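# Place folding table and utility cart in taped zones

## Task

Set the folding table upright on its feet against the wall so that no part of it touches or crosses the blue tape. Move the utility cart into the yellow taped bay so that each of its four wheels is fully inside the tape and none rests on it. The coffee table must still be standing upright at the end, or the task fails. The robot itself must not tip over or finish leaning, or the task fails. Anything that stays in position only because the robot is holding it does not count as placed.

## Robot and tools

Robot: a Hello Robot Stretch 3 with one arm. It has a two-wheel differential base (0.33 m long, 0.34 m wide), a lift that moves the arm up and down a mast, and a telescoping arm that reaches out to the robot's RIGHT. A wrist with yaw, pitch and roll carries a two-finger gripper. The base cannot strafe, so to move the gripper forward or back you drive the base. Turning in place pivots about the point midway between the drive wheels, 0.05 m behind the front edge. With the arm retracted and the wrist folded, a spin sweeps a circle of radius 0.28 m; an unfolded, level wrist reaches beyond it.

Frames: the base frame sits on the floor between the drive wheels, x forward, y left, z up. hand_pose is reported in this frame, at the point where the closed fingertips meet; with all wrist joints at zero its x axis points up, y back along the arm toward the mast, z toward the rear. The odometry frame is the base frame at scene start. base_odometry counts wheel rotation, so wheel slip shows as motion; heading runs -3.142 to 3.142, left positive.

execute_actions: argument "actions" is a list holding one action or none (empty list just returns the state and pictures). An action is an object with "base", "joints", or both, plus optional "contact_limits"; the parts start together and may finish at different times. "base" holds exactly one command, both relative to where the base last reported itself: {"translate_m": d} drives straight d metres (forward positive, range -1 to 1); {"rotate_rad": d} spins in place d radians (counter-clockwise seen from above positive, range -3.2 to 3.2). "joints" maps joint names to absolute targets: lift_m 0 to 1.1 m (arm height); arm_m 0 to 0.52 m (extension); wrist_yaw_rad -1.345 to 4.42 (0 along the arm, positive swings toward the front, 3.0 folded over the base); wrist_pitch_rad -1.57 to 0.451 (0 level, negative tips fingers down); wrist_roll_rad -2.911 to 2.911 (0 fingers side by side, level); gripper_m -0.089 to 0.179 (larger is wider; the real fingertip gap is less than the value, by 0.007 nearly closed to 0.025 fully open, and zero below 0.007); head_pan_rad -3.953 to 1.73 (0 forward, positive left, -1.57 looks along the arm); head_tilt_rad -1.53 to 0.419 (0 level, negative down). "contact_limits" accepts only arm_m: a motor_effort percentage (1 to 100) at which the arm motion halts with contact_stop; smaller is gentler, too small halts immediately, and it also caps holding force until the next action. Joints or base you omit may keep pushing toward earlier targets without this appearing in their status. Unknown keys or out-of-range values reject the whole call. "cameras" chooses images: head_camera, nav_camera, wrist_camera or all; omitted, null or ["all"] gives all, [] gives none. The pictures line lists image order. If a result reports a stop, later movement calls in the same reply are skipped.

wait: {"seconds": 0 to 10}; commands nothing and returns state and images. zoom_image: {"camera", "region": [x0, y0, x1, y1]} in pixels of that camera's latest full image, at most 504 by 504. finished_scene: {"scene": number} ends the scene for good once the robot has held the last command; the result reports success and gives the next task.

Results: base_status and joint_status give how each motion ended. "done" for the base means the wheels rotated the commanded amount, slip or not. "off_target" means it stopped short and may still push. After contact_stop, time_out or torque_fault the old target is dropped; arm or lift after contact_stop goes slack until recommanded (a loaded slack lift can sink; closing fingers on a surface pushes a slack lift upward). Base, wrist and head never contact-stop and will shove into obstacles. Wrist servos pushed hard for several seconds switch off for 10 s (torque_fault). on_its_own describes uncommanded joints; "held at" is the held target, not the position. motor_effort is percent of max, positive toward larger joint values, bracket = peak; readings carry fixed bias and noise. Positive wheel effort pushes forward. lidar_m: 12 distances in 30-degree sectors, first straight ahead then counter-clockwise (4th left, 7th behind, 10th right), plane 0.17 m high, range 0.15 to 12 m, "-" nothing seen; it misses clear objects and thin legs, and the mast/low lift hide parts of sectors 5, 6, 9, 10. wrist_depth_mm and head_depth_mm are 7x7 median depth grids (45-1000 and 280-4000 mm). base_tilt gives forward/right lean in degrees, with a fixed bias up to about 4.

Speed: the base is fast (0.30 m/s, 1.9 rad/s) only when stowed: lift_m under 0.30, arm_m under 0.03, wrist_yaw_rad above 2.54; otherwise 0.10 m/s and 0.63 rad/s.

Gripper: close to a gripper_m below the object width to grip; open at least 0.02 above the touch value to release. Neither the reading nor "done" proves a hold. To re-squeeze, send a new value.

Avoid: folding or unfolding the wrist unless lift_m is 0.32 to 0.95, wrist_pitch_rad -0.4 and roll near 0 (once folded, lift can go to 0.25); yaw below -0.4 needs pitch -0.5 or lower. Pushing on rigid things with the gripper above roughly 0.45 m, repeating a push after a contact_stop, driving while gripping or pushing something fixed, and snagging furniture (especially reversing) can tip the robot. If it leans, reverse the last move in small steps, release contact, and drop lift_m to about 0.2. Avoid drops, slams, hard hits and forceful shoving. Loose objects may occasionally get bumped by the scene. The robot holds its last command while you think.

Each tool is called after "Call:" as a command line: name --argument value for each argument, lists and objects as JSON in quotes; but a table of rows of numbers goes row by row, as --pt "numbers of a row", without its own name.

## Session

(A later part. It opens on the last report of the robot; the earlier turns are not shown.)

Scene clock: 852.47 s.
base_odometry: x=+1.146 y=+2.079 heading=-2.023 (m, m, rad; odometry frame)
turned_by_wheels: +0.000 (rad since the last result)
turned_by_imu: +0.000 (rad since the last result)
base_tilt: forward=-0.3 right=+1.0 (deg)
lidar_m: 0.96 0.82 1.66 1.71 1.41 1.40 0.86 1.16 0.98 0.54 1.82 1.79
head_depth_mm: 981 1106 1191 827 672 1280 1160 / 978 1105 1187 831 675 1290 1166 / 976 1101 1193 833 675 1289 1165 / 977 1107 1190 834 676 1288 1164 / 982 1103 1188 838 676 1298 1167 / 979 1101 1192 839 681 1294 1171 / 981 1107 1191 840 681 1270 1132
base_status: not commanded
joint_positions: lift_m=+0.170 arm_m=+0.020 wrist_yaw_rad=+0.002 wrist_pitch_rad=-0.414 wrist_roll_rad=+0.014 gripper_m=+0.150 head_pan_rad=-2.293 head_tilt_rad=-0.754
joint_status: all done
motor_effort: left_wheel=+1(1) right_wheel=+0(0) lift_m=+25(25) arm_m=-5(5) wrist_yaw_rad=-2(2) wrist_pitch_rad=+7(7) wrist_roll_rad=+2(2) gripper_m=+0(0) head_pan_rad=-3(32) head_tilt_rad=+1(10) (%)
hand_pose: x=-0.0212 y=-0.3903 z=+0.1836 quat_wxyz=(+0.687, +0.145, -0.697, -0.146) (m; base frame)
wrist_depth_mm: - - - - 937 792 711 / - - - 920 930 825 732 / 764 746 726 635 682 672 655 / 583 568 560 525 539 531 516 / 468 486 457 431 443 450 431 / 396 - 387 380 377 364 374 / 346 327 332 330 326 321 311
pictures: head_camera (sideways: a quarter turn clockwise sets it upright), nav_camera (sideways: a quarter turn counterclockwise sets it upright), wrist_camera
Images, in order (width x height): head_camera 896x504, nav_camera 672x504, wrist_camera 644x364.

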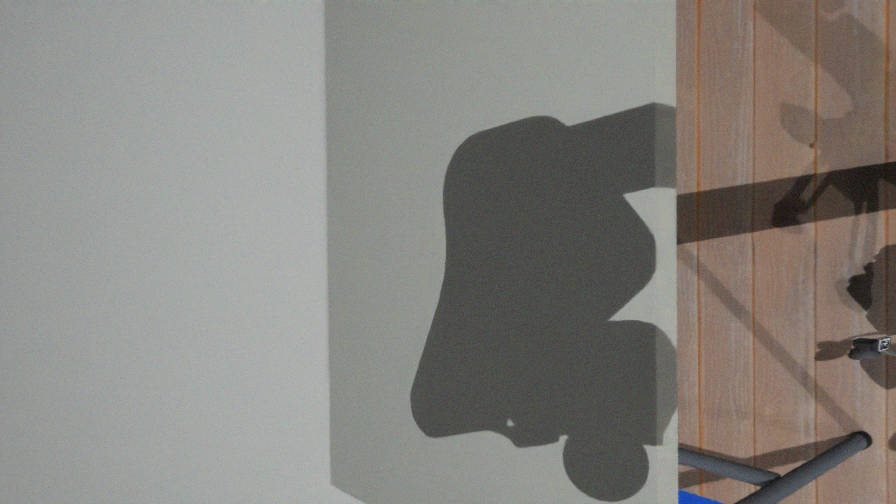

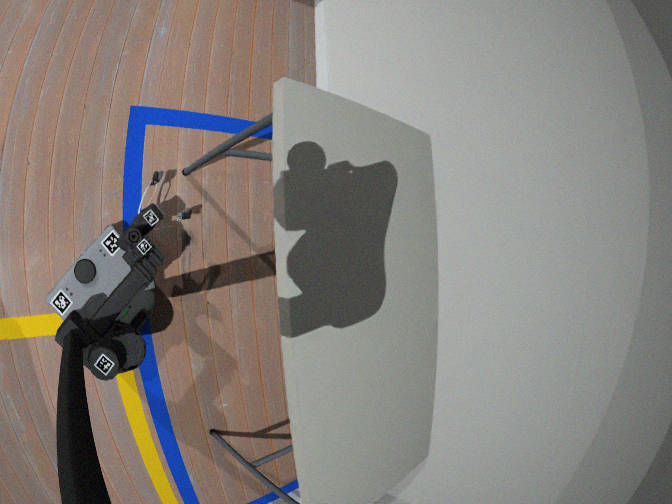

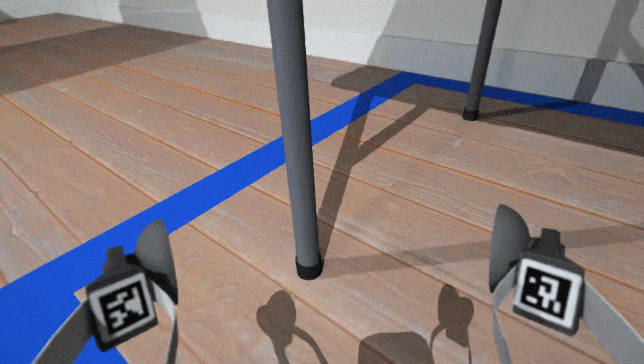

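Call:
execute_actions --actions '[{"joints":{"arm_m":0.21,"wrist_yaw_rad":0.08}}]' --cameras '[]'

Call:
execute_actions --actions '[{"joints":{"gripper_m":0.01}}]' --cameras '["wrist_camera"]'

Call:
execute_actions --actions '[{"joints":{"arm_m":0.09,"wrist_yaw_rad":0.12}}]' --cameras '["wrist_camera"]'

Call:
execute_actions --actions '[{"joints":{"gripper_m":0.15}}]' --cameras '["wrist_camera","nav_camera"]'

Scene clock: 902.00 s.
base_odometry: x=+1.146 y=+2.079 heading=-2.023 (m, m, rad; odometry frame)
turned_by_wheels: +0.000 (rad since the last result)
turned_by_imu: +0.001 (rad since the last result)
base_tilt: forward=-0.4 right=+0.8 (deg)
lidar_m: 0.96 0.82 1.65 1.71 1.41 1.40 0.86 1.16 0.98 0.54 1.82 1.78
head_depth_mm: 981 1102 1188 825 672 1283 1161 / 976 1103 1192 829 673 1281 1164 / 975 1108 1193 833 675 1288 1164 / 979 1106 1196 834 676 1293 1159 / 979 1104 1189 836 676 1296 1195 / 975 1100 1188 840 680 1299 1220 / 982 1107 1192 842 682 1276 1173
base_status: not commanded
joint_positions: lift_m=+0.170 arm_m=+0.210 wrist_yaw_rad=+0.078 wrist_pitch_rad=-0.414 wrist_roll_rad=+0.014 gripper_m=+0.150 head_pan_rad=-2.293 head_tilt_rad=-0.754
joint_status: all done
motor_effort: left_wheel=+1(1) right_wheel=+0(0) lift_m=+25(25) arm_m=+6(6) wrist_yaw_rad=+0(2) wrist_pitch_rad=+8(7) wrist_roll_rad=+2(2) gripper_m=-1(0) head_pan_rad=-3(3) head_tilt_rad=+1(1) (%)
hand_pose: x=-0.0039 y=-0.5789 z=+0.1836 quat_wxyz=(+0.693, +0.172, -0.690, -0.120) (m; base frame)
wrist_depth_mm: - - - 68 836 703 599 / - - 890 74 860 729 606 / 765 738 686 81 680 677 610 / 579 574 539 89 536 521 520 / 469 477 453 100 443 451 427 / 394 - 384 113 373 365 373 / 346 325 334 133 325 320 310
pictures: none
No camera images: the call's "cameras" was empty. Leave "cameras" out to get every camera's image.

Scene clock: 903.90 s.
base_odometry: x=+1.146 y=+2.079 heading=-2.023 (m, m, rad; odometry frame)
turned_by_wheels: +0.000 (rad since the last result)
turned_by_imu: +0.001 (rad since the last result)
base_tilt: forward=-0.4 right=+0.9 (deg)
lidar_m: 0.96 0.82 1.66 1.71 1.41 1.40 0.85 1.16 0.98 0.54 1.82 1.78
head_depth_mm: 979 1105 1187 827 671 1291 1160 / 978 1104 1187 832 670 1291 1163 / 978 1100 1191 833 675 1290 1166 / 979 1104 1189 835 675 1295 1162 / 978 1105 1190 838 678 1294 1194 / 984 1103 1189 837 679 1296 1216 / 978 1103 1193 843 681 1273 1131
base_status: not commanded
joint_positions: lift_m=+0.170 arm_m=+0.210 wrist_yaw_rad=+0.098 wrist_pitch_rad=-0.415 wrist_roll_rad=+0.014 gripper_m=+0.010 head_pan_rad=-2.293 head_tilt_rad=-0.754
joint_status: all done
on_its_own: wrist_yaw_rad is at rest, and its effort (-15) is outside its rest range (-12 to +12)
motor_effort: left_wheel=+3(4) right_wheel=-7(7) lift_m=+25(25) arm_m=+6(6) wrist_yaw_rad=-15(15) wrist_pitch_rad=+8(8) wrist_roll_rad=+2(2) gripper_m=-12(94) head_pan_rad=-3(3) head_tilt_rad=+1(1) (%)
hand_pose: x=+0.0005 y=-0.5784 z=+0.1834 quat_wxyz=(+0.694, +0.179, -0.689, -0.113) (m; base frame)
wrist_depth_mm: - - - 67 841 714 606 / - - - 73 880 737 609 / 762 744 718 80 689 660 611 / 582 572 559 89 537 522 515 / 477 462 465 99 453 431 423 / 397 390 400 111 - 369 361 / 341 338 326 133 321 319 315
pictures: wrist_camera
Images, in order (width x height): wrist_camera 644x364.

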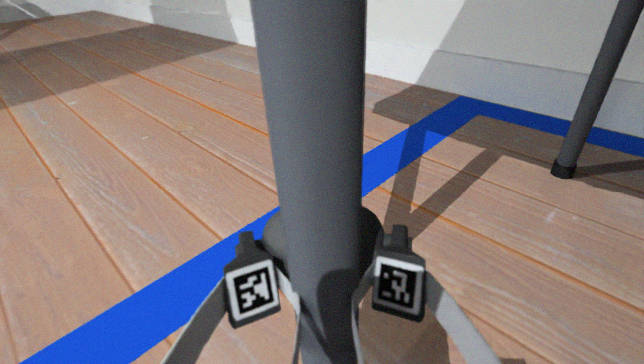

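Scene clock: 906.03 s.
base_odometry: x=+1.146 y=+2.079 heading=-2.023 (m, m, rad; odometry frame)
turned_by_wheels: +0.000 (rad since the last result)
turned_by_imu: +0.000 (rad since the last result)
base_tilt: forward=-0.3 right=+0.9 (deg)
lidar_m: 0.96 0.82 1.66 1.71 1.41 1.40 0.92 1.16 0.89 0.42 1.82 1.78
head_depth_mm: 982 1106 1186 828 671 609 1162 / 979 1103 1217 832 672 595 1161 / 977 1102 1213 829 675 594 1166 / 979 1102 1212 833 676 595 1165 / 981 1103 1214 837 676 583 1169 / 977 1103 1214 839 678 583 1168 / 977 1105 1240 841 680 572 1114
base_status: not commanded
joint_positions: lift_m=+0.170 arm_m=+0.091 wrist_yaw_rad=+0.123 wrist_pitch_rad=-0.410 wrist_roll_rad=+0.014 gripper_m=+0.010 head_pan_rad=-2.293 head_tilt_rad=-0.754
joint_status: all done
motor_effort: left_wheel=+1(3) right_wheel=-2(7) lift_m=+25(25) arm_m=-13(18) wrist_yaw_rad=-3(14) wrist_pitch_rad=+5(9) wrist_roll_rad=+2(2) gripper_m=-7(12) head_pan_rad=-3(3) head_tilt_rad=+1(1) (%)
hand_pose: x=+0.0062 y=-0.4596 z=+0.1845 quat_wxyz=(+0.695, +0.186, -0.687, -0.103) (m; base frame)
wrist_depth_mm: - - - 75 963 802 653 / - - - 82 922 809 687 / 769 748 725 90 687 678 649 / 585 574 568 100 542 530 522 / 473 466 462 110 455 431 429 / 397 392 394 124 - 371 366 / 343 338 332 150 325 321 319
pictures: wrist_camera
Images, in order (width x height): wrist_camera 644x364.

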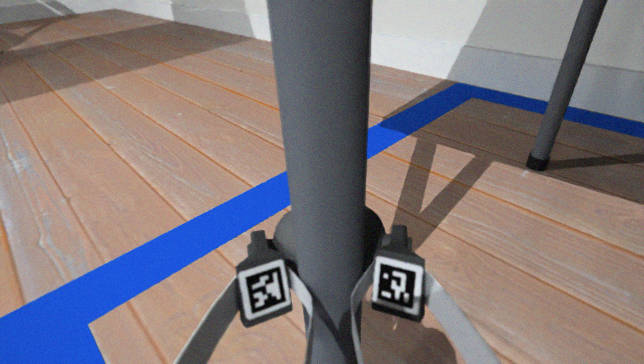

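Scene clock: 907.93 s.
base_odometry: x=+1.146 y=+2.079 heading=-2.023 (m, m, rad; odometry frame)
turned_by_wheels: +0.000 (rad since the last result)
turned_by_imu: +0.000 (rad since the last result)
base_tilt: forward=-0.3 right=+0.9 (deg)
lidar_m: 0.96 0.82 1.65 1.71 1.41 1.40 0.92 1.16 0.89 0.42 1.82 1.78
head_depth_mm: 979 1107 1189 827 672 606 1163 / 980 1105 1211 831 674 593 1163 / 977 1104 1209 833 673 594 1164 / 979 1106 1211 833 675 595 1165 / 979 1105 1215 838 676 584 1164 / 979 1102 1211 840 679 584 1173 / 980 1101 1237 840 681 573 1112
base_status: not commanded
joint_positions: lift_m=+0.170 arm_m=+0.090 wrist_yaw_rad=+0.123 wrist_pitch_rad=-0.413 wrist_roll_rad=+0.014 gripper_m=+0.150 head_pan_rad=-2.293 head_tilt_rad=-0.754
joint_status: all done
motor_effort: left_wheel=+1(2) right_wheel=+0(2) lift_m=+25(25) arm_m=-6(14) wrist_yaw_rad=-2(3) wrist_pitch_rad=+7(7) wrist_roll_rad=+2(2) gripper_m=+0(92) head_pan_rad=-3(3) head_tilt_rad=+1(1) (%)
hand_pose: x=+0.0061 y=-0.4587 z=+0.1838 quat_wxyz=(+0.695, +0.187, -0.687, -0.104) (m; base frame)
wrist_depth_mm: - - - 76 959 794 659 / - - - 82 946 812 690 / 774 745 726 91 689 667 662 / 588 573 562 101 541 527 515 / 469 478 455 114 441 449 429 / 398 - 387 130 375 368 373 / 346 326 332 153 326 320 312
pictures: nav_camera (sideways: a quarter turn counterclockwise sets it upright), wrist_camera
Images, in order (width x height): nav_camera 672x504, wrist_camera 644x364.

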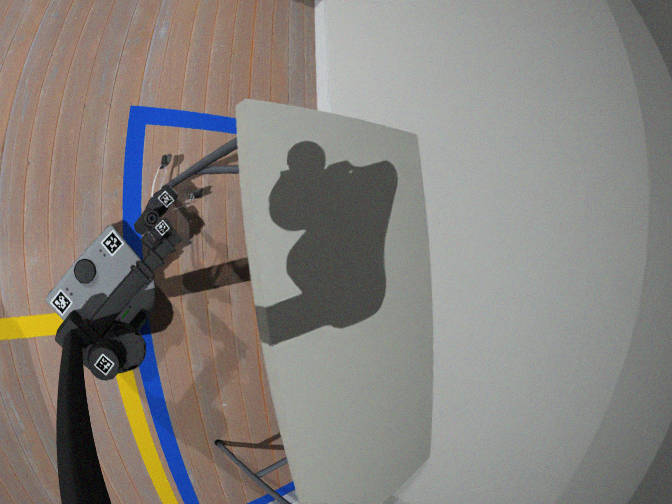

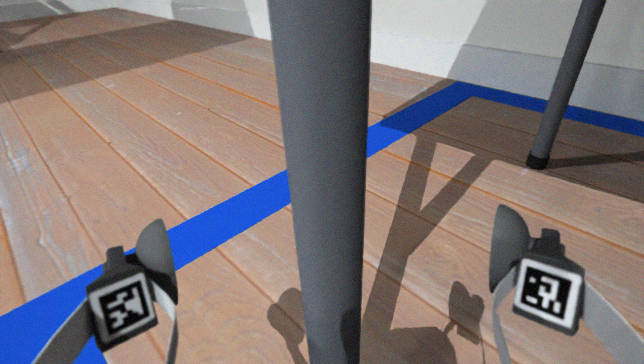

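Call:
execute_actions --actions '[{"joints":{"arm_m":0.0,"wrist_yaw_rad":0.0}}]' --cameras '[]'

Call:
execute_actions --actions '[{"base":{"translate_m":0.2}}]' --cameras '[]'

Call:
execute_actions --actions '[{"base":{"rotate_rad":-0.73},"joints":{"head_pan_rad":-2.2,"head_tilt_rad":-0.8}}]' --cameras '["head_camera","nav_camera"]'

Scene clock: 947.60 s.
base_odometry: x=+1.146 y=+2.079 heading=-2.023 (m, m, rad; odometry frame)
turned_by_wheels: +0.000 (rad since the last result)
turned_by_imu: +0.001 (rad since the last result)
base_tilt: forward=-0.4 right=+0.9 (deg)
lidar_m: 0.96 0.82 1.65 1.71 1.41 1.40 0.92 1.16 0.89 0.42 1.83 1.78
head_depth_mm: 976 1101 1193 827 671 606 1160 / 978 1106 1215 830 672 593 1162 / 978 1103 1214 835 676 593 1163 / 976 1101 1217 835 676 595 1167 / 979 1106 1215 840 678 582 1168 / 980 1106 1213 840 676 583 1169 / 979 1108 1240 843 681 571 1108
base_status: not commanded
joint_positions: lift_m=+0.170 arm_m=+0.000 wrist_yaw_rad=+0.002 wrist_pitch_rad=-0.414 wrist_roll_rad=+0.014 gripper_m=+0.150 head_pan_rad=-2.293 head_tilt_rad=-0.754
joint_status: all done
motor_effort: left_wheel=+0(1) right_wheel=+0(1) lift_m=+25(25) arm_m=-5(6) wrist_yaw_rad=-2(5) wrist_pitch_rad=+7(7) wrist_roll_rad=+2(2) gripper_m=+0(0) head_pan_rad=-3(3) head_tilt_rad=+1(2) (%)
hand_pose: x=-0.0211 y=-0.3703 z=+0.1836 quat_wxyz=(+0.687, +0.145, -0.696, -0.146) (m; base frame)
wrist_depth_mm: - - - - 953 795 720 / - - 967 915 949 817 753 / 763 749 688 661 693 661 658 / 585 571 561 519 541 529 516 / 472 480 457 418 444 447 426 / 395 - 386 368 374 367 373 / 349 327 333 322 325 322 311
pictures: none
No camera images: the call's "cameras" was empty. Leave "cameras" out to get every camera's image.

Scene clock: 950.87 s.
base_odometry: x=+1.059 y=+1.900 heading=-2.023 (m, m, rad; odometry frame)
turned_by_wheels: +0.000 (rad since the last result)
turned_by_imu: +0.000 (rad since the last result)
base_tilt: forward=-0.4 right=+0.9 (deg)
lidar_m: 0.80 0.66 0.91 1.60 1.56 1.55 1.11 1.29 0.47 1.43 1.66 1.62
head_depth_mm: 1090 1231 1079 828 708 1347 1156 / 1093 1229 1085 831 692 1344 1163 / 1088 1232 1085 831 694 1346 1164 / 1094 1231 1089 836 695 1349 1169 / 1089 1230 1095 837 677 1264 1147 / 1091 1228 1385 1548 699 1352 1169 / 1086 1229 1409 1662 1612 1360 1176
base_status: done
joint_positions: lift_m=+0.170 arm_m=+0.000 wrist_yaw_rad=+0.002 wrist_pitch_rad=-0.414 wrist_roll_rad=+0.014 gripper_m=+0.150 head_pan_rad=-2.293 head_tilt_rad=-0.754
joint_status: not commanded
motor_effort: left_wheel=+0(4) right_wheel=+0(2) lift_m=+25(25) arm_m=-5(5) wrist_yaw_rad=-2(2) wrist_pitch_rad=+7(7) wrist_roll_rad=+2(2) gripper_m=+1(1) head_pan_rad=-3(3) head_tilt_rad=+1(1) (%)
hand_pose: x=-0.0211 y=-0.3703 z=+0.1836 quat_wxyz=(+0.687, +0.145, -0.696, -0.146) (m; base frame)
wrist_depth_mm: - - - - - 924 800 / - - - 992 966 922 614 / 765 743 720 710 691 670 205 / 586 576 561 547 542 528 229 / 471 480 456 452 444 452 400 / 396 - 386 379 375 365 372 / 347 328 334 330 325 313 310
pictures: none
No camera images: the call's "cameras" was empty. Leave "cameras" out to get every camera's image.

Scene clock: 952.97 s.
base_odometry: x=+1.059 y=+1.900 heading=-2.753 (m, m, rad; odometry frame)
turned_by_wheels: -0.730 (rad since the last result)
turned_by_imu: -0.718 (rad since the last result)
base_tilt: forward=-0.4 right=+1.0 (deg)
lidar_m: 1.62 3.32 0.68 0.66 1.89 1.62 1.55 1.12 1.35 0.97 0.47 1.78
head_depth_mm: 1627 1755 1052 1824 1549 1316 1152 / 1614 1786 1013 1783 1553 1317 1150 / 1483 1414 1022 879 1554 1323 1149 / 1377 1475 1027 800 1554 1327 1153 / 1281 1405 1027 804 1453 1323 1156 / 1202 1339 1031 804 695 1328 1158 / 1129 1245 1029 805 661 1305 1157
base_status: done
joint_positions: lift_m=+0.170 arm_m=+0.000 wrist_yaw_rad=+0.002 wrist_pitch_rad=-0.414 wrist_roll_rad=+0.014 gripper_m=+0.150 head_pan_rad=-2.207 head_tilt_rad=-0.790
joint_status: all done
motor_effort: left_wheel=+2(5) right_wheel=-1(3) lift_m=+25(25) arm_m=-5(6) wrist_yaw_rad=-2(2) wrist_pitch_rad=+7(7) wrist_roll_rad=+2(2) gripper_m=+0(1) head_pan_rad=+3(12) head_tilt_rad=-4(8) (%)
hand_pose: x=-0.0211 y=-0.3703 z=+0.1836 quat_wxyz=(+0.687, +0.145, -0.696, -0.146) (m; base frame)
wrist_depth_mm: 935 936 954 979 979 - 999 / 204 982 986 980 961 936 902 / 217 743 721 712 690 673 658 / 533 569 561 550 538 524 518 / 470 427 455 450 440 455 428 / 400 - 387 382 375 365 373 / 348 324 333 329 327 323 311
pictures: head_camera (sideways: a quarter turn clockwise sets it upright), nav_camera (sideways: a quarter turn counterclockwise sets it upright)
Images, in order (width x height): head_camera 896x504, nav_camera 672x504.

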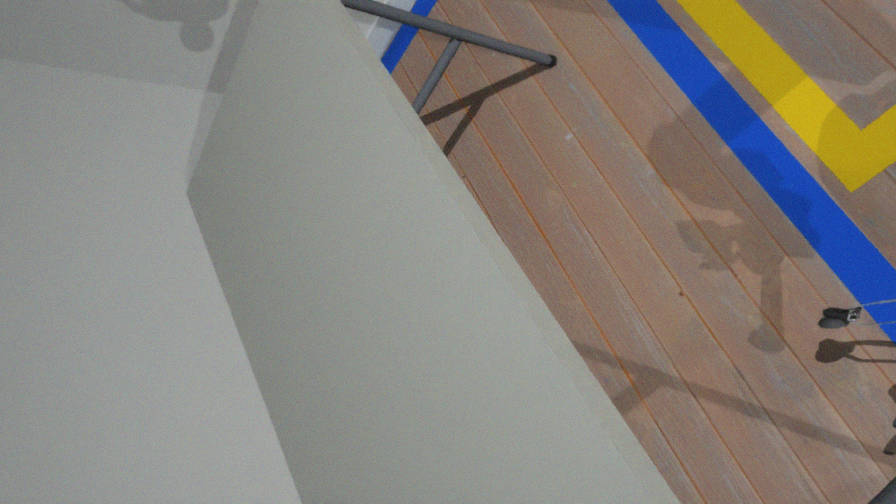

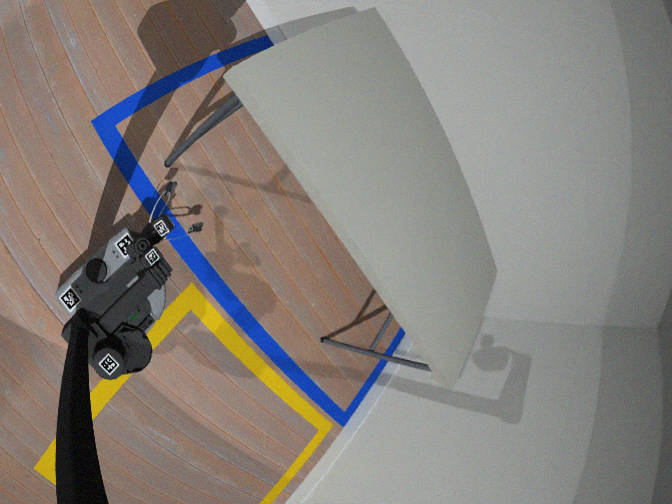

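Call:
execute_actions --actions '[{"base":{"translate_m":-0.97},"joints":{"head_pan_rad":-1.57,"head_tilt_rad":-0.9}}]' --cameras '["head_camera","wrist_camera"]'

Scene clock: 974.40 s.
base_odometry: x=+1.956 y=+2.267 heading=-2.753 (m, m, rad; odometry frame)
turned_by_wheels: +0.000 (rad since the last result)
turned_by_imu: +0.004 (rad since the last result)
base_tilt: forward=-0.5 right=+0.9 (deg)
lidar_m: 2.58 1.22 1.44 1.39 0.86 0.61 0.59 0.60 0.81 0.57 1.35 1.19
head_depth_mm: 1155 1330 1554 1631 1446 1258 1115 / 1150 1330 1563 1707 1449 1264 1116 / 1151 1324 1533 1662 1459 1265 1134 / 1150 1248 876 779 1424 1264 1123 / 1145 1119 880 759 1462 1275 1124 / 1145 1240 882 763 1468 1268 1124 / 1144 1238 887 766 1472 1278 1129
base_status: done
joint_positions: lift_m=+0.170 arm_m=+0.000 wrist_yaw_rad=+0.002 wrist_pitch_rad=-0.414 wrist_roll_rad=+0.014 gripper_m=+0.150 head_pan_rad=-1.577 head_tilt_rad=-0.888
joint_status: all done
motor_effort: left_wheel=+1(2) right_wheel=-1(3) lift_m=+25(25) arm_m=-5(5) wrist_yaw_rad=-2(2) wrist_pitch_rad=+7(7) wrist_roll_rad=+2(2) gripper_m=+0(1) head_pan_rad=+3(28) head_tilt_rad=-4(12) (%)
hand_pose: x=-0.0211 y=-0.3703 z=+0.1836 quat_wxyz=(+0.687, +0.145, -0.696, -0.146) (m; base frame)
wrist_depth_mm: 947 973 976 996 993 973 667 / - - - 907 949 872 670 / 770 748 726 662 690 675 628 / 587 569 560 525 540 531 514 / 472 482 456 445 442 450 430 / 397 - 384 380 376 367 375 / 346 327 335 331 325 321 313
pictures: head_camera (sideways: a quarter turn clockwise sets it upright), wrist_camera
Images, in order (width x height): head_camera 896x504, wrist_camera 644x364.

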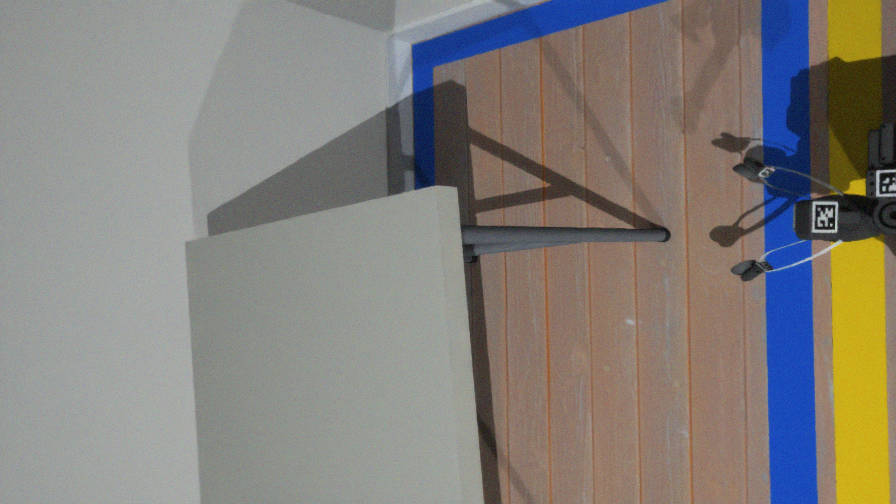

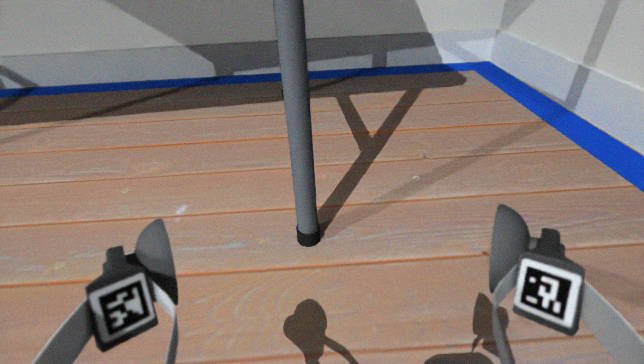

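Call:
execute_actions --actions '[{"joints":{"lift_m":0.34,"wrist_pitch_rad":-0.4,"head_pan_rad":0,"head_tilt_rad":-0.6}}]' --cameras '[]'

Call:
execute_actions --actions '[{"joints":{"wrist_yaw_rad":3.0,"gripper_m":0.03}}]' --cameras '[]'

Call:
execute_actions --actions '[{"joints":{"lift_m":0.25}}]' --cameras '[]'

Call:
execute_actions --actions '[{"base":{"translate_m":1.0}}]'

Scene clock: 994.93 s.
base_odometry: x=+1.956 y=+2.267 heading=-2.753 (m, m, rad; odometry frame)
turned_by_wheels: +0.000 (rad since the last result)
turned_by_imu: +0.001 (rad since the last result)
base_tilt: forward=-0.4 right=+0.8 (deg)
lidar_m: 2.58 1.22 1.44 1.40 0.85 0.61 0.59 0.61 0.81 0.57 1.35 1.19
head_depth_mm: 3544 3820 3394 2319 1778 1481 1241 / 3573 3930 3509 2427 1832 1481 1242 / 3572 3720 3157 2446 1838 1491 1247 / 3576 3800 2986 2458 1857 1486 1248 / 3572 3831 3150 2440 1849 1480 1249 / 3584 3958 3620 2449 1846 1491 1249 / 3570 3938 3628 2251 1762 1499 1257
base_status: not commanded
joint_positions: lift_m=+0.340 arm_m=+0.000 wrist_yaw_rad=+0.002 wrist_pitch_rad=-0.414 wrist_roll_rad=+0.014 gripper_m=+0.150 head_pan_rad=-0.007 head_tilt_rad=-0.606
joint_status: all done
motor_effort: left_wheel=+1(1) right_wheel=-1(0) lift_m=+28(30) arm_m=-5(5) wrist_yaw_rad=-2(1) wrist_pitch_rad=+8(10) wrist_roll_rad=+2(2) gripper_m=+0(0) head_pan_rad=+3(33) head_tilt_rad=+2(17) (%)
hand_pose: x=-0.0211 y=-0.3702 z=+0.3533 quat_wxyz=(+0.687, +0.145, -0.696, -0.146) (m; base frame)
wrist_depth_mm: 971 976 996 972 - 970 669 / - - - - - - 673 / - - - - - 955 689 / 907 894 881 829 826 827 678 / 737 752 711 696 690 702 648 / 618 - 605 589 583 569 580 / 534 504 519 510 511 502 484
pictures: none
No camera images: the call's "cameras" was empty. Leave "cameras" out to get every camera's image.

Scene clock: 997.43 s.
base_odometry: x=+1.956 y=+2.267 heading=-2.753 (m, m, rad; odometry frame)
turned_by_wheels: +0.000 (rad since the last result)
turned_by_imu: +0.000 (rad since the last result)
base_tilt: forward=-0.3 right=+1.0 (deg)
lidar_m: 2.58 1.22 1.45 1.40 0.86 0.61 0.59 0.61 0.81 0.57 1.35 1.19
head_depth_mm: 3527 3837 3403 2320 1775 1481 1244 / 3543 3991 3533 2418 1850 1479 1243 / 3587 3815 3169 2414 1842 1483 1243 / 3592 3797 2962 2442 1843 1489 1241 / 3570 3859 3127 2437 1858 1489 1252 / 3657 3918 3596 2443 1840 1493 1252 / 3570 3907 3615 2250 1763 1496 1249
base_status: not commanded
joint_positions: lift_m=+0.340 arm_m=+0.000 wrist_yaw_rad=+2.997 wrist_pitch_rad=-0.414 wrist_roll_rad=+0.014 gripper_m=+0.030 head_pan_rad=-0.007 head_tilt_rad=-0.606
joint_status: all done
motor_effort: left_wheel=+2(1) right_wheel=-1(1) lift_m=+28(29) arm_m=-5(5) wrist_yaw_rad=+2(3) wrist_pitch_rad=+8(8) wrist_roll_rad=+2(2) gripper_m=-1(92) head_pan_rad=+3(3) head_tilt_rad=+2(2) (%)
hand_pose: x=+0.0111 y=+0.0772 z=+0.3533 quat_wxyz=(+0.196, +0.705, +0.094, +0.675) (m; base frame)
wrist_depth_mm: 941 - - - - - - / 958 - - - - - - / 950 - - - - - - / 862 890 857 852 844 821 798 / 740 731 737 704 714 678 664 / 618 612 - 591 - 576 565 / 538 525 - 539 506 497 493
pictures: none
No camera images: the call's "cameras" was empty. Leave "cameras" out to get every camera's image.

Scene clock: 999.10 s.
base_odometry: x=+1.956 y=+2.267 heading=-2.753 (m, m, rad; odometry frame)
turned_by_wheels: +0.000 (rad since the last result)
turned_by_imu: +0.000 (rad since the last result)
base_tilt: forward=-0.4 right=+0.9 (deg)
lidar_m: 2.58 1.22 1.44 1.40 0.85 0.62 0.59 0.60 0.82 0.57 1.35 1.19
head_depth_mm: 3576 3837 3411 2296 1777 1480 1245 / 3569 3912 3564 2430 1842 1476 1243 / 3607 3804 3156 2432 1844 1494 1241 / 3562 3728 2982 2454 1852 1489 1244 / 3586 3862 3146 2454 1846 1480 1249 / 3612 3921 3626 2449 1850 1486 1249 / 3627 3950 3586 2259 1772 1494 1251
base_status: not commanded
joint_positions: lift_m=+0.250 arm_m=+0.000 wrist_yaw_rad=+2.997 wrist_pitch_rad=-0.415 wrist_roll_rad=+0.014 gripper_m=+0.030 head_pan_rad=-0.007 head_tilt_rad=-0.606
joint_status: all done
motor_effort: left_wheel=+2(2) right_wheel=-1(1) lift_m=+21(25) arm_m=-5(6) wrist_yaw_rad=+2(2) wrist_pitch_rad=+8(8) wrist_roll_rad=+2(2) gripper_m=-1(0) head_pan_rad=+2(3) head_tilt_rad=+2(2) (%)
hand_pose: x=+0.0111 y=+0.0772 z=+0.2636 quat_wxyz=(+0.196, +0.705, +0.094, +0.675) (m; base frame)
wrist_depth_mm: 925 - - - - - - / 941 - - - - - - / 897 - 917 904 856 849 828 / 732 712 707 686 683 664 653 / 595 590 593 569 577 548 541 / 504 508 - - - 467 460 / - - - - 411 404 400
pictures: none
No camera images: the call's "cameras" was empty. Leave "cameras" out to get every camera's image.

Scene clock: 1004.20 s.
base_odometry: x=+1.031 y=+1.888 heading=-2.753 (m, m, rad; odometry frame)
turned_by_wheels: +0.000 (rad since the last result)
turned_by_imu: +0.000 (rad since the last result)
base_tilt: forward=-0.3 right=+0.9 (deg)
lidar_m: 1.59 3.29 0.69 0.66 1.91 1.65 1.58 1.14 1.35 0.46 1.32 1.78
head_depth_mm: 2706 2997 3229 2432 1841 1480 1244 / 2708 3003 3229 2450 1837 1483 1246 / 2729 2912 1744 2061 1834 1482 1245 / 2720 2924 2027 2149 1850 1482 1247 / 2741 2891 2011 1912 1858 1489 1252 / 2710 2939 3190 2470 1850 1497 1258 / 2680 2985 3219 2467 1854 1508 1251
base_status: done
joint_positions: lift_m=+0.250 arm_m=+0.000 wrist_yaw_rad=+2.998 wrist_pitch_rad=-0.415 wrist_roll_rad=+0.014 gripper_m=+0.030 head_pan_rad=-0.007 head_tilt_rad=-0.605
joint_status: not commanded
motor_effort: left_wheel=+1(8) right_wheel=-1(3) lift_m=+21(21) arm_m=-5(6) wrist_yaw_rad=+1(1) wrist_pitch_rad=+8(8) wrist_roll_rad=+2(2) gripper_m=-1(0) head_pan_rad=+3(3) head_tilt_rad=+2(2) (%)
hand_pose: x=+0.0109 y=+0.0772 z=+0.2636 quat_wxyz=(+0.196, +0.705, +0.094, +0.675) (m; base frame)
wrist_depth_mm: - - - 665 699 728 - / - - - 717 765 817 - / 963 - 911 790 808 841 820 / 742 713 713 693 677 659 650 / 596 590 594 575 576 545 537 / 496 511 - - - 467 457 / - - - - 410 408 399
pictures: head_camera (sideways: a quarter turn clockwise sets it upright), nav_camera (sideways: a quarter turn counterclockwise sets it upright), wrist_camera
Images, in order (width x height): head_camera 896x504, nav_camera 672x504, wrist_camera 644x364.

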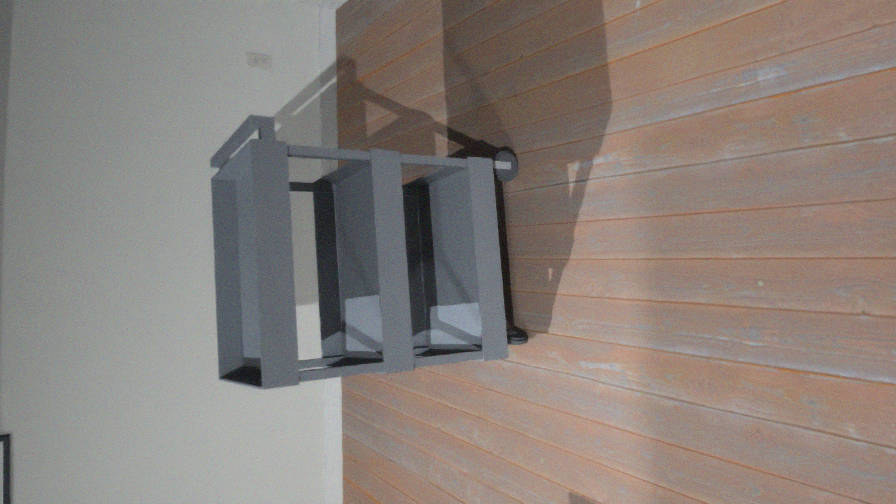

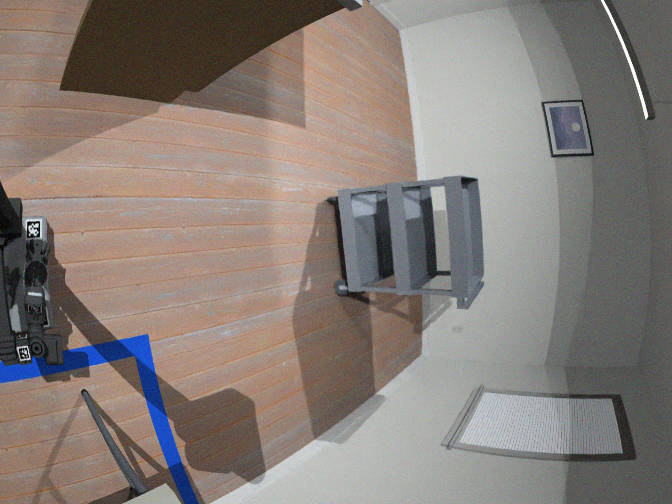

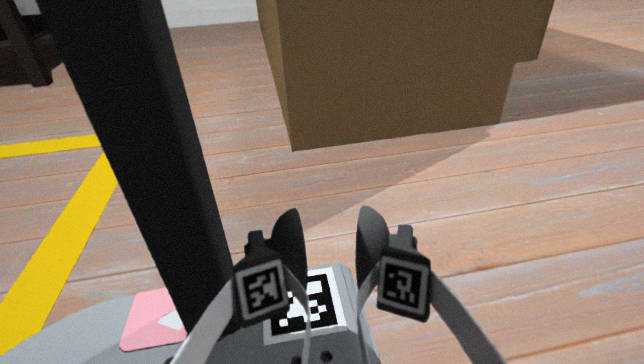

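Call:
execute_actions --actions '[{"base":{"translate_m":0.85},"joints":{"head_tilt_rad":-0.85}}]'

Scene clock: 1032.37 s.
base_odometry: x=+0.244 y=+1.566 heading=-2.753 (m, m, rad; odometry frame)
turned_by_wheels: +0.000 (rad since the last result)
turned_by_imu: +0.001 (rad since the last result)
base_tilt: forward=-0.3 right=+0.9 (deg)
lidar_m: 0.75 0.76 2.60 0.98 0.76 0.94 2.43 0.86 1.17 1.27 1.31 0.81
head_depth_mm: 2057 2192 2074 1790 1492 1291 1131 / 2046 1027 868 1170 1436 1296 1132 / 2046 1122 948 1203 1407 1296 1133 / 2039 1124 949 1170 1399 1293 1132 / 2049 1114 849 1172 1399 1299 1136 / 2052 1102 921 1143 1388 1297 1139 / 2049 1090 865 1215 1516 1300 1144
base_status: done
joint_positions: lift_m=+0.250 arm_m=+0.000 wrist_yaw_rad=+2.998 wrist_pitch_rad=-0.415 wrist_roll_rad=+0.014 gripper_m=+0.030 head_pan_rad=-0.007 head_tilt_rad=-0.840
joint_status: all done
motor_effort: left_wheel=+1(7) right_wheel=-1(2) lift_m=+21(21) arm_m=-6(5) wrist_yaw_rad=+1(2) wrist_pitch_rad=+8(8) wrist_roll_rad=+2(2) gripper_m=-1(0) head_pan_rad=+2(2) head_tilt_rad=-4(16) (%)
hand_pose: x=+0.0109 y=+0.0772 z=+0.2636 quat_wxyz=(+0.196, +0.705, +0.094, +0.675) (m; base frame)
wrist_depth_mm: 600 - - - - - - / 643 - - - - - - / 701 - 912 883 862 848 827 / 725 709 702 699 682 659 657 / 597 586 595 572 573 553 538 / 504 505 - - - 461 459 / - - - - 411 405 400
pictures: head_camera (sideways: a quarter turn clockwise sets it upright), nav_camera (sideways: a quarter turn counterclockwise sets it upright), wrist_camera
Images, in order (width x height): head_camera 896x504, nav_camera 672x504, wrist_camera 644x364.

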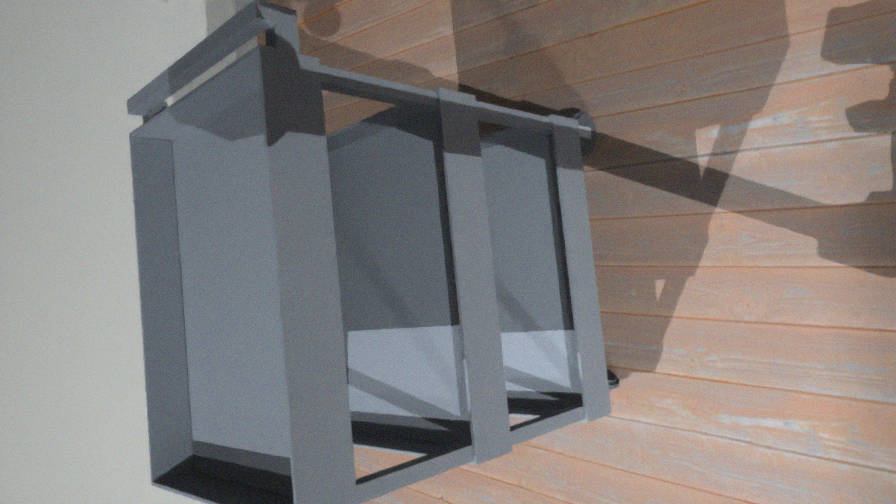

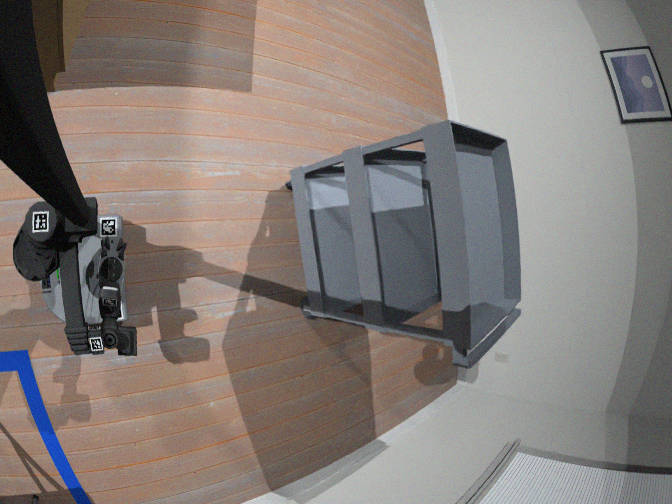

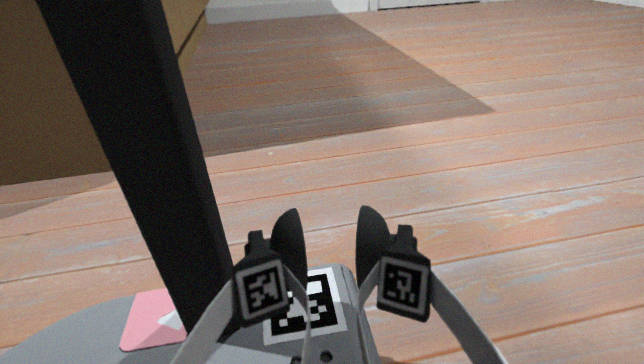

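Call:
execute_actions --actions '[{"base":{"rotate_rad":-0.87},"joints":{"lift_m":0.29,"head_tilt_rad":-0.7}}]' --cameras '[]'

Call:
execute_actions --actions '[{"base":{"translate_m":1.0}}]' --cameras '[]'

Call:
execute_actions --actions '[{"base":{"rotate_rad":0.87}}]' --cameras '["head_camera","nav_camera"]'

Scene clock: 1083.13 s.
base_odometry: x=+0.244 y=+1.566 heading=+2.660 (m, m, rad; odometry frame)
turned_by_wheels: -0.870 (rad since the last result)
turned_by_imu: -0.851 (rad since the last result)
base_tilt: forward=-0.4 right=+0.9 (deg)
lidar_m: 1.39 0.77 0.75 0.79 2.51 0.72 0.75 2.45 1.92 0.86 1.27 1.26
head_depth_mm: 1120 1222 1350 1510 1617 1380 1186 / 1199 1317 1467 1660 1675 1385 1190 / 1283 1423 1616 1846 1675 1397 1184 / 1387 1542 1775 1973 1661 1393 1189 / 1503 1683 1980 2116 1680 1392 1190 / 1645 1894 2240 2114 1679 1397 1194 / 1847 2166 2506 2133 1695 1336 1192
base_status: done
joint_positions: lift_m=+0.290 arm_m=+0.000 wrist_yaw_rad=+2.998 wrist_pitch_rad=-0.415 wrist_roll_rad=+0.014 gripper_m=+0.030 head_pan_rad=-0.007 head_tilt_rad=-0.704
joint_status: all done
motor_effort: left_wheel=+2(7) right_wheel=-1(4) lift_m=+28(30) arm_m=-5(5) wrist_yaw_rad=+2(1) wrist_pitch_rad=+8(8) wrist_roll_rad=+2(2) gripper_m=-1(0) head_pan_rad=+2(3) head_tilt_rad=+1(11) (%)
hand_pose: x=+0.0109 y=+0.0772 z=+0.3032 quat_wxyz=(+0.196, +0.705, +0.094, +0.675) (m; base frame)
wrist_depth_mm: - - - - - - - / - - - - 786 723 658 / - - - 991 942 934 825 / 812 792 784 764 754 739 715 / 664 655 661 628 633 601 594 / 551 544 - 540 - 517 507 / 476 495 - - 450 444 441
pictures: none
No camera images: the call's "cameras" was empty. Leave "cameras" out to get every camera's image.

Scene clock: 1088.30 s.
base_odometry: x=-0.642 y=+2.029 heading=+2.660 (m, m, rad; odometry frame)
turned_by_wheels: +0.000 (rad since the last result)
turned_by_imu: +0.000 (rad since the last result)
base_tilt: forward=-0.4 right=+0.9 (deg)
lidar_m: 0.54 0.85 1.70 0.65 0.60 1.00 1.69 1.41 1.21 0.61 0.50 0.49
head_depth_mm: 401 443 496 556 631 727 859 / 430 473 521 590 689 822 995 / 468 519 584 666 790 947 1132 / 506 567 646 722 903 1119 1186 / 551 623 720 822 1054 1308 1189 / 605 694 818 1002 1270 1394 1194 / 671 783 924 1191 1555 1395 1194
base_status: done
joint_positions: lift_m=+0.290 arm_m=+0.000 wrist_yaw_rad=+2.998 wrist_pitch_rad=-0.415 wrist_roll_rad=+0.014 gripper_m=+0.030 head_pan_rad=-0.007 head_tilt_rad=-0.704
joint_status: not commanded
motor_effort: left_wheel=+1(8) right_wheel=-1(3) lift_m=+28(28) arm_m=-5(5) wrist_yaw_rad=+1(1) wrist_pitch_rad=+8(8) wrist_roll_rad=+2(2) gripper_m=+0(0) head_pan_rad=+3(2) head_tilt_rad=+1(1) (%)
hand_pose: x=+0.0109 y=+0.0772 z=+0.3032 quat_wxyz=(+0.196, +0.705, +0.095, +0.675) (m; base frame)
wrist_depth_mm: 428 - - - - - - / 466 - 846 - - - - / 515 - 945 988 955 923 906 / 579 555 781 752 747 739 724 / 660 619 647 623 638 602 595 / 551 548 - 547 - 512 507 / 477 496 - - 449 446 442
pictures: none
No camera images: the call's "cameras" was empty. Leave "cameras" out to get every camera's image.

Scene clock: 1090.10 s.
base_odometry: x=-0.642 y=+2.029 heading=-2.753 (m, m, rad; odometry frame)
turned_by_wheels: +0.870 (rad since the last result)
turned_by_imu: +0.853 (rad since the last result)
base_tilt: forward=-0.4 right=+1.0 (deg)
lidar_m: 1.70 0.80 0.53 0.54 1.78 2.01 1.33 0.72 0.52 0.49 0.51 0.68
head_depth_mm: 1403 1431 1447 1458 1469 1354 1182 / 1435 1603 1806 1983 1663 1378 1185 / 1436 1602 1826 2026 1666 1394 1187 / 1436 1600 1825 2025 1677 1384 1191 / 1438 1606 1823 2029 1677 1386 1187 / 1441 1609 1814 2015 1682 1398 1193 / 1436 1599 1815 2025 1684 1397 1198
base_status: done
joint_positions: lift_m=+0.290 arm_m=+0.000 wrist_yaw_rad=+2.998 wrist_pitch_rad=-0.415 wrist_roll_rad=+0.014 gripper_m=+0.030 head_pan_rad=-0.007 head_tilt_rad=-0.704
joint_status: not commanded
motor_effort: left_wheel=+0(5) right_wheel=+1(5) lift_m=+28(29) arm_m=-5(5) wrist_yaw_rad=+1(1) wrist_pitch_rad=+8(8) wrist_roll_rad=+2(2) gripper_m=+0(0) head_pan_rad=+2(3) head_tilt_rad=+0(1) (%)
hand_pose: x=+0.0109 y=+0.0772 z=+0.3032 quat_wxyz=(+0.196, +0.705, +0.095, +0.675) (m; base frame)
wrist_depth_mm: - - - - - - - / - - - 905 843 700 - / - - 993 932 671 882 911 / 824 792 768 769 750 729 730 / 663 644 661 624 641 607 595 / 554 539 - 544 - 508 504 / 476 496 - - 453 447 441
pictures: head_camera (sideways: a quarter turn clockwise sets it upright), nav_camera (sideways: a quarter turn counterclockwise sets it upright)
Images, in order (width x height): head_camera 896x504, nav_camera 672x504.

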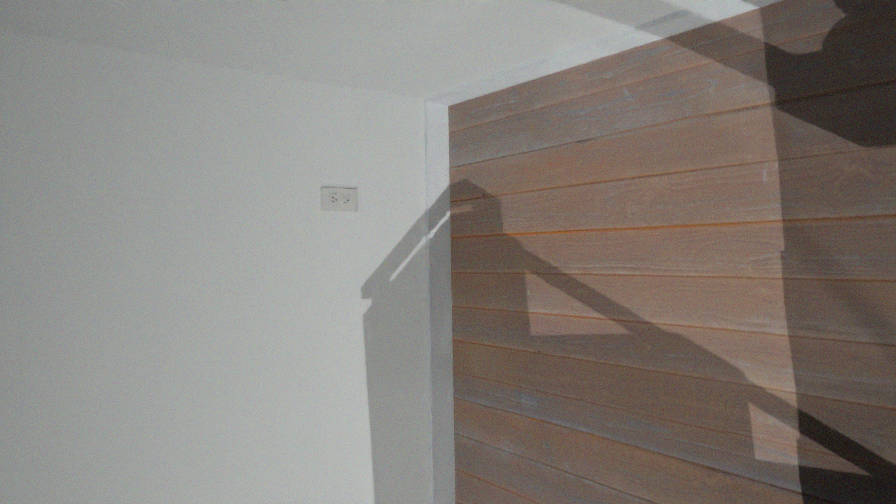

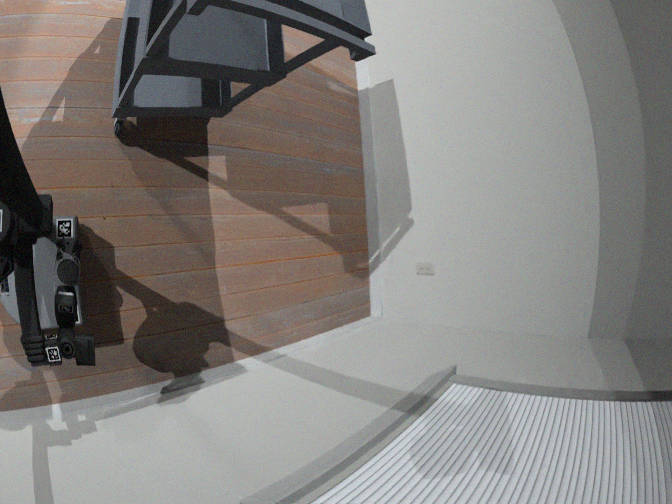

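Call:
execute_actions --actions '[{"base":{"translate_m":1.0}}]' --cameras '[]'

Call:
execute_actions --actions '[{"base":{"translate_m":0.15}}]' --cameras '[]'

Call:
execute_actions --actions '[{"base":{"rotate_rad":1.6}}]' --cameras '["head_camera","nav_camera"]'

Scene clock: 1107.33 s.
base_odometry: x=-1.568 y=+1.650 heading=-2.753 (m, m, rad; odometry frame)
turned_by_wheels: +0.000 (rad since the last result)
turned_by_imu: +0.001 (rad since the last result)
base_tilt: forward=-0.4 right=+0.9 (deg)
lidar_m: 0.71 0.73 0.98 2.53 0.71 0.77 2.04 0.68 0.49 0.47 0.48 0.65
head_depth_mm: 571 639 724 840 997 1218 1185 / 570 638 725 837 995 1217 1182 / 569 637 723 836 992 1214 1188 / 568 636 722 835 991 1215 1191 / 569 634 721 833 986 1217 1186 / 569 635 719 832 987 1207 1194 / 568 635 719 831 981 1207 1196
base_status: done
joint_positions: lift_m=+0.290 arm_m=+0.000 wrist_yaw_rad=+2.998 wrist_pitch_rad=-0.415 wrist_roll_rad=+0.014 gripper_m=+0.030 head_pan_rad=-0.007 head_tilt_rad=-0.703
joint_status: not commanded
motor_effort: left_wheel=+0(6) right_wheel=+1(5) lift_m=+28(28) arm_m=-5(6) wrist_yaw_rad=+1(1) wrist_pitch_rad=+8(8) wrist_roll_rad=+2(2) gripper_m=+0(0) head_pan_rad=+2(3) head_tilt_rad=+1(1) (%)
hand_pose: x=+0.0109 y=+0.0772 z=+0.3032 quat_wxyz=(+0.196, +0.705, +0.095, +0.675) (m; base frame)
wrist_depth_mm: - - - - - - 734 / - - - - - - 744 / 639 - - 978 954 930 758 / 728 796 771 766 737 737 717 / 662 648 658 632 639 604 596 / 556 543 - 545 - 512 503 / 478 496 - - 452 450 445
pictures: none
No camera images: the call's "cameras" was empty. Leave "cameras" out to get every camera's image.

Scene clock: 1109.67 s.
base_odometry: x=-1.706 y=+1.593 heading=-2.753 (m, m, rad; odometry frame)
turned_by_wheels: +0.000 (rad since the last result)
turned_by_imu: +0.000 (rad since the last result)
base_tilt: forward=-0.3 right=+0.9 (deg)
lidar_m: 0.56 0.58 0.77 1.99 0.79 0.80 2.02 0.68 0.49 0.46 0.48 0.58
head_depth_mm: 442 494 560 647 769 942 1137 / 440 491 558 647 767 938 1136 / 440 491 558 645 766 933 1134 / 440 491 558 645 762 935 1134 / 439 491 557 642 761 934 1132 / 438 490 556 643 761 935 1127 / 439 489 555 642 759 932 1142
base_status: done
joint_positions: lift_m=+0.290 arm_m=+0.000 wrist_yaw_rad=+2.998 wrist_pitch_rad=-0.415 wrist_roll_rad=+0.014 gripper_m=+0.030 head_pan_rad=-0.007 head_tilt_rad=-0.703
joint_status: not commanded
motor_effort: left_wheel=+0(6) right_wheel=+1(5) lift_m=+28(28) arm_m=-5(6) wrist_yaw_rad=+1(1) wrist_pitch_rad=+8(8) wrist_roll_rad=+2(2) gripper_m=+0(0) head_pan_rad=+2(3) head_tilt_rad=+0(1) (%)
hand_pose: x=+0.0109 y=+0.0772 z=+0.3032 quat_wxyz=(+0.196, +0.705, +0.095, +0.675) (m; base frame)
wrist_depth_mm: - - - - - 792 577 / - - - - - 811 590 / - - - 981 958 824 601 / 814 783 783 771 738 726 607 / 664 651 656 624 634 607 574 / 550 546 - 545 - 514 508 / 480 491 - - 450 449 439
pictures: none
No camera images: the call's "cameras" was empty. Leave "cameras" out to get every camera's image.

Scene clock: 1111.93 s.
base_odometry: x=-1.706 y=+1.593 heading=-1.153 (m, m, rad; odometry frame)
turned_by_wheels: +1.600 (rad since the last result)
turned_by_imu: +1.565 (rad since the last result)
base_tilt: forward=-0.4 right=+0.9 (deg)
lidar_m: 2.07 0.79 0.81 1.91 0.67 0.48 0.47 0.48 0.58 0.56 0.58 0.78
head_depth_mm: 1683 1686 1690 1703 1601 1383 1189 / 2536 2554 2501 2094 1670 1381 1182 / 2842 3171 2849 2103 1668 1389 1191 / 2828 3189 2863 2110 1671 1390 1190 / 2813 3152 2880 2112 1686 1393 1191 / 2806 3140 2852 2142 1685 1391 1197 / 2811 3155 2888 2123 1639 1398 1197
base_status: done
joint_positions: lift_m=+0.290 arm_m=+0.000 wrist_yaw_rad=+2.998 wrist_pitch_rad=-0.415 wrist_roll_rad=+0.014 gripper_m=+0.030 head_pan_rad=-0.007 head_tilt_rad=-0.703
joint_status: not commanded
motor_effort: left_wheel=+0(5) right_wheel=+1(5) lift_m=+28(28) arm_m=-5(5) wrist_yaw_rad=+2(1) wrist_pitch_rad=+8(8) wrist_roll_rad=+2(2) gripper_m=+0(1) head_pan_rad=+2(3) head_tilt_rad=+1(1) (%)
hand_pose: x=+0.0109 y=+0.0772 z=+0.3032 quat_wxyz=(+0.196, +0.705, +0.095, +0.675) (m; base frame)
wrist_depth_mm: 716 - - - - - - / 740 - - - - 870 722 / 739 - - 979 959 932 857 / 718 778 783 764 750 734 723 / 630 651 659 623 623 601 594 / 548 547 - 541 - 514 502 / 474 498 - - 454 447 443
pictures: head_camera (sideways: a quarter turn clockwise sets it upright), nav_camera (sideways: a quarter turn counterclockwise sets it upright)
Images, in order (width x height): head_camera 896x504, nav_camera 672x504.

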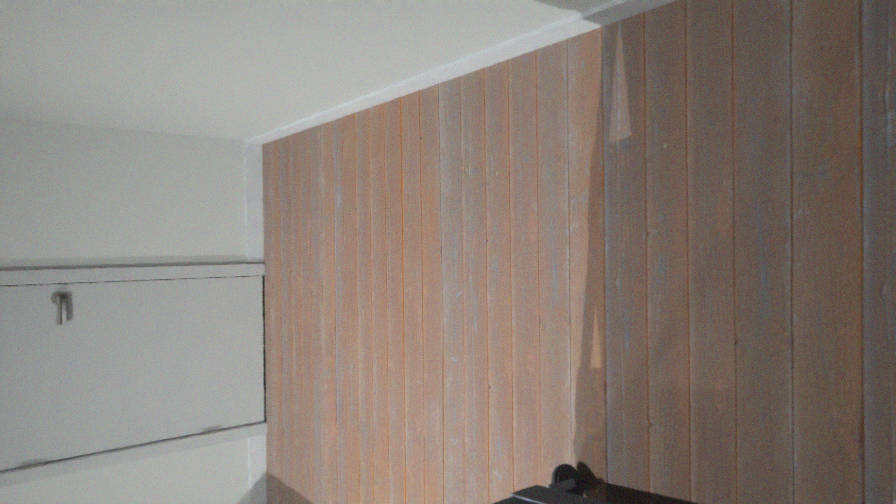

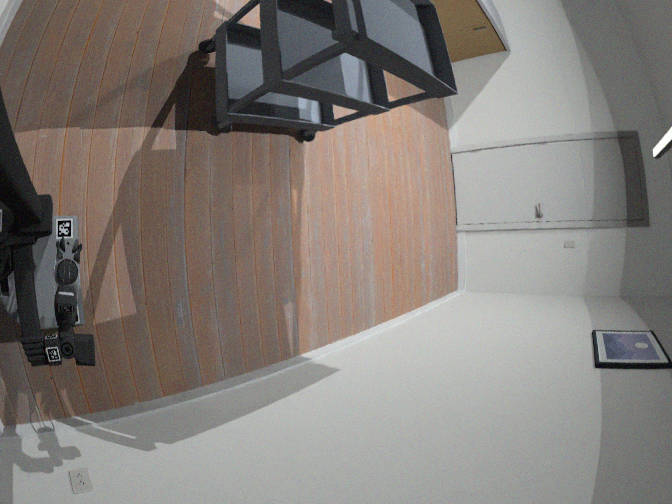

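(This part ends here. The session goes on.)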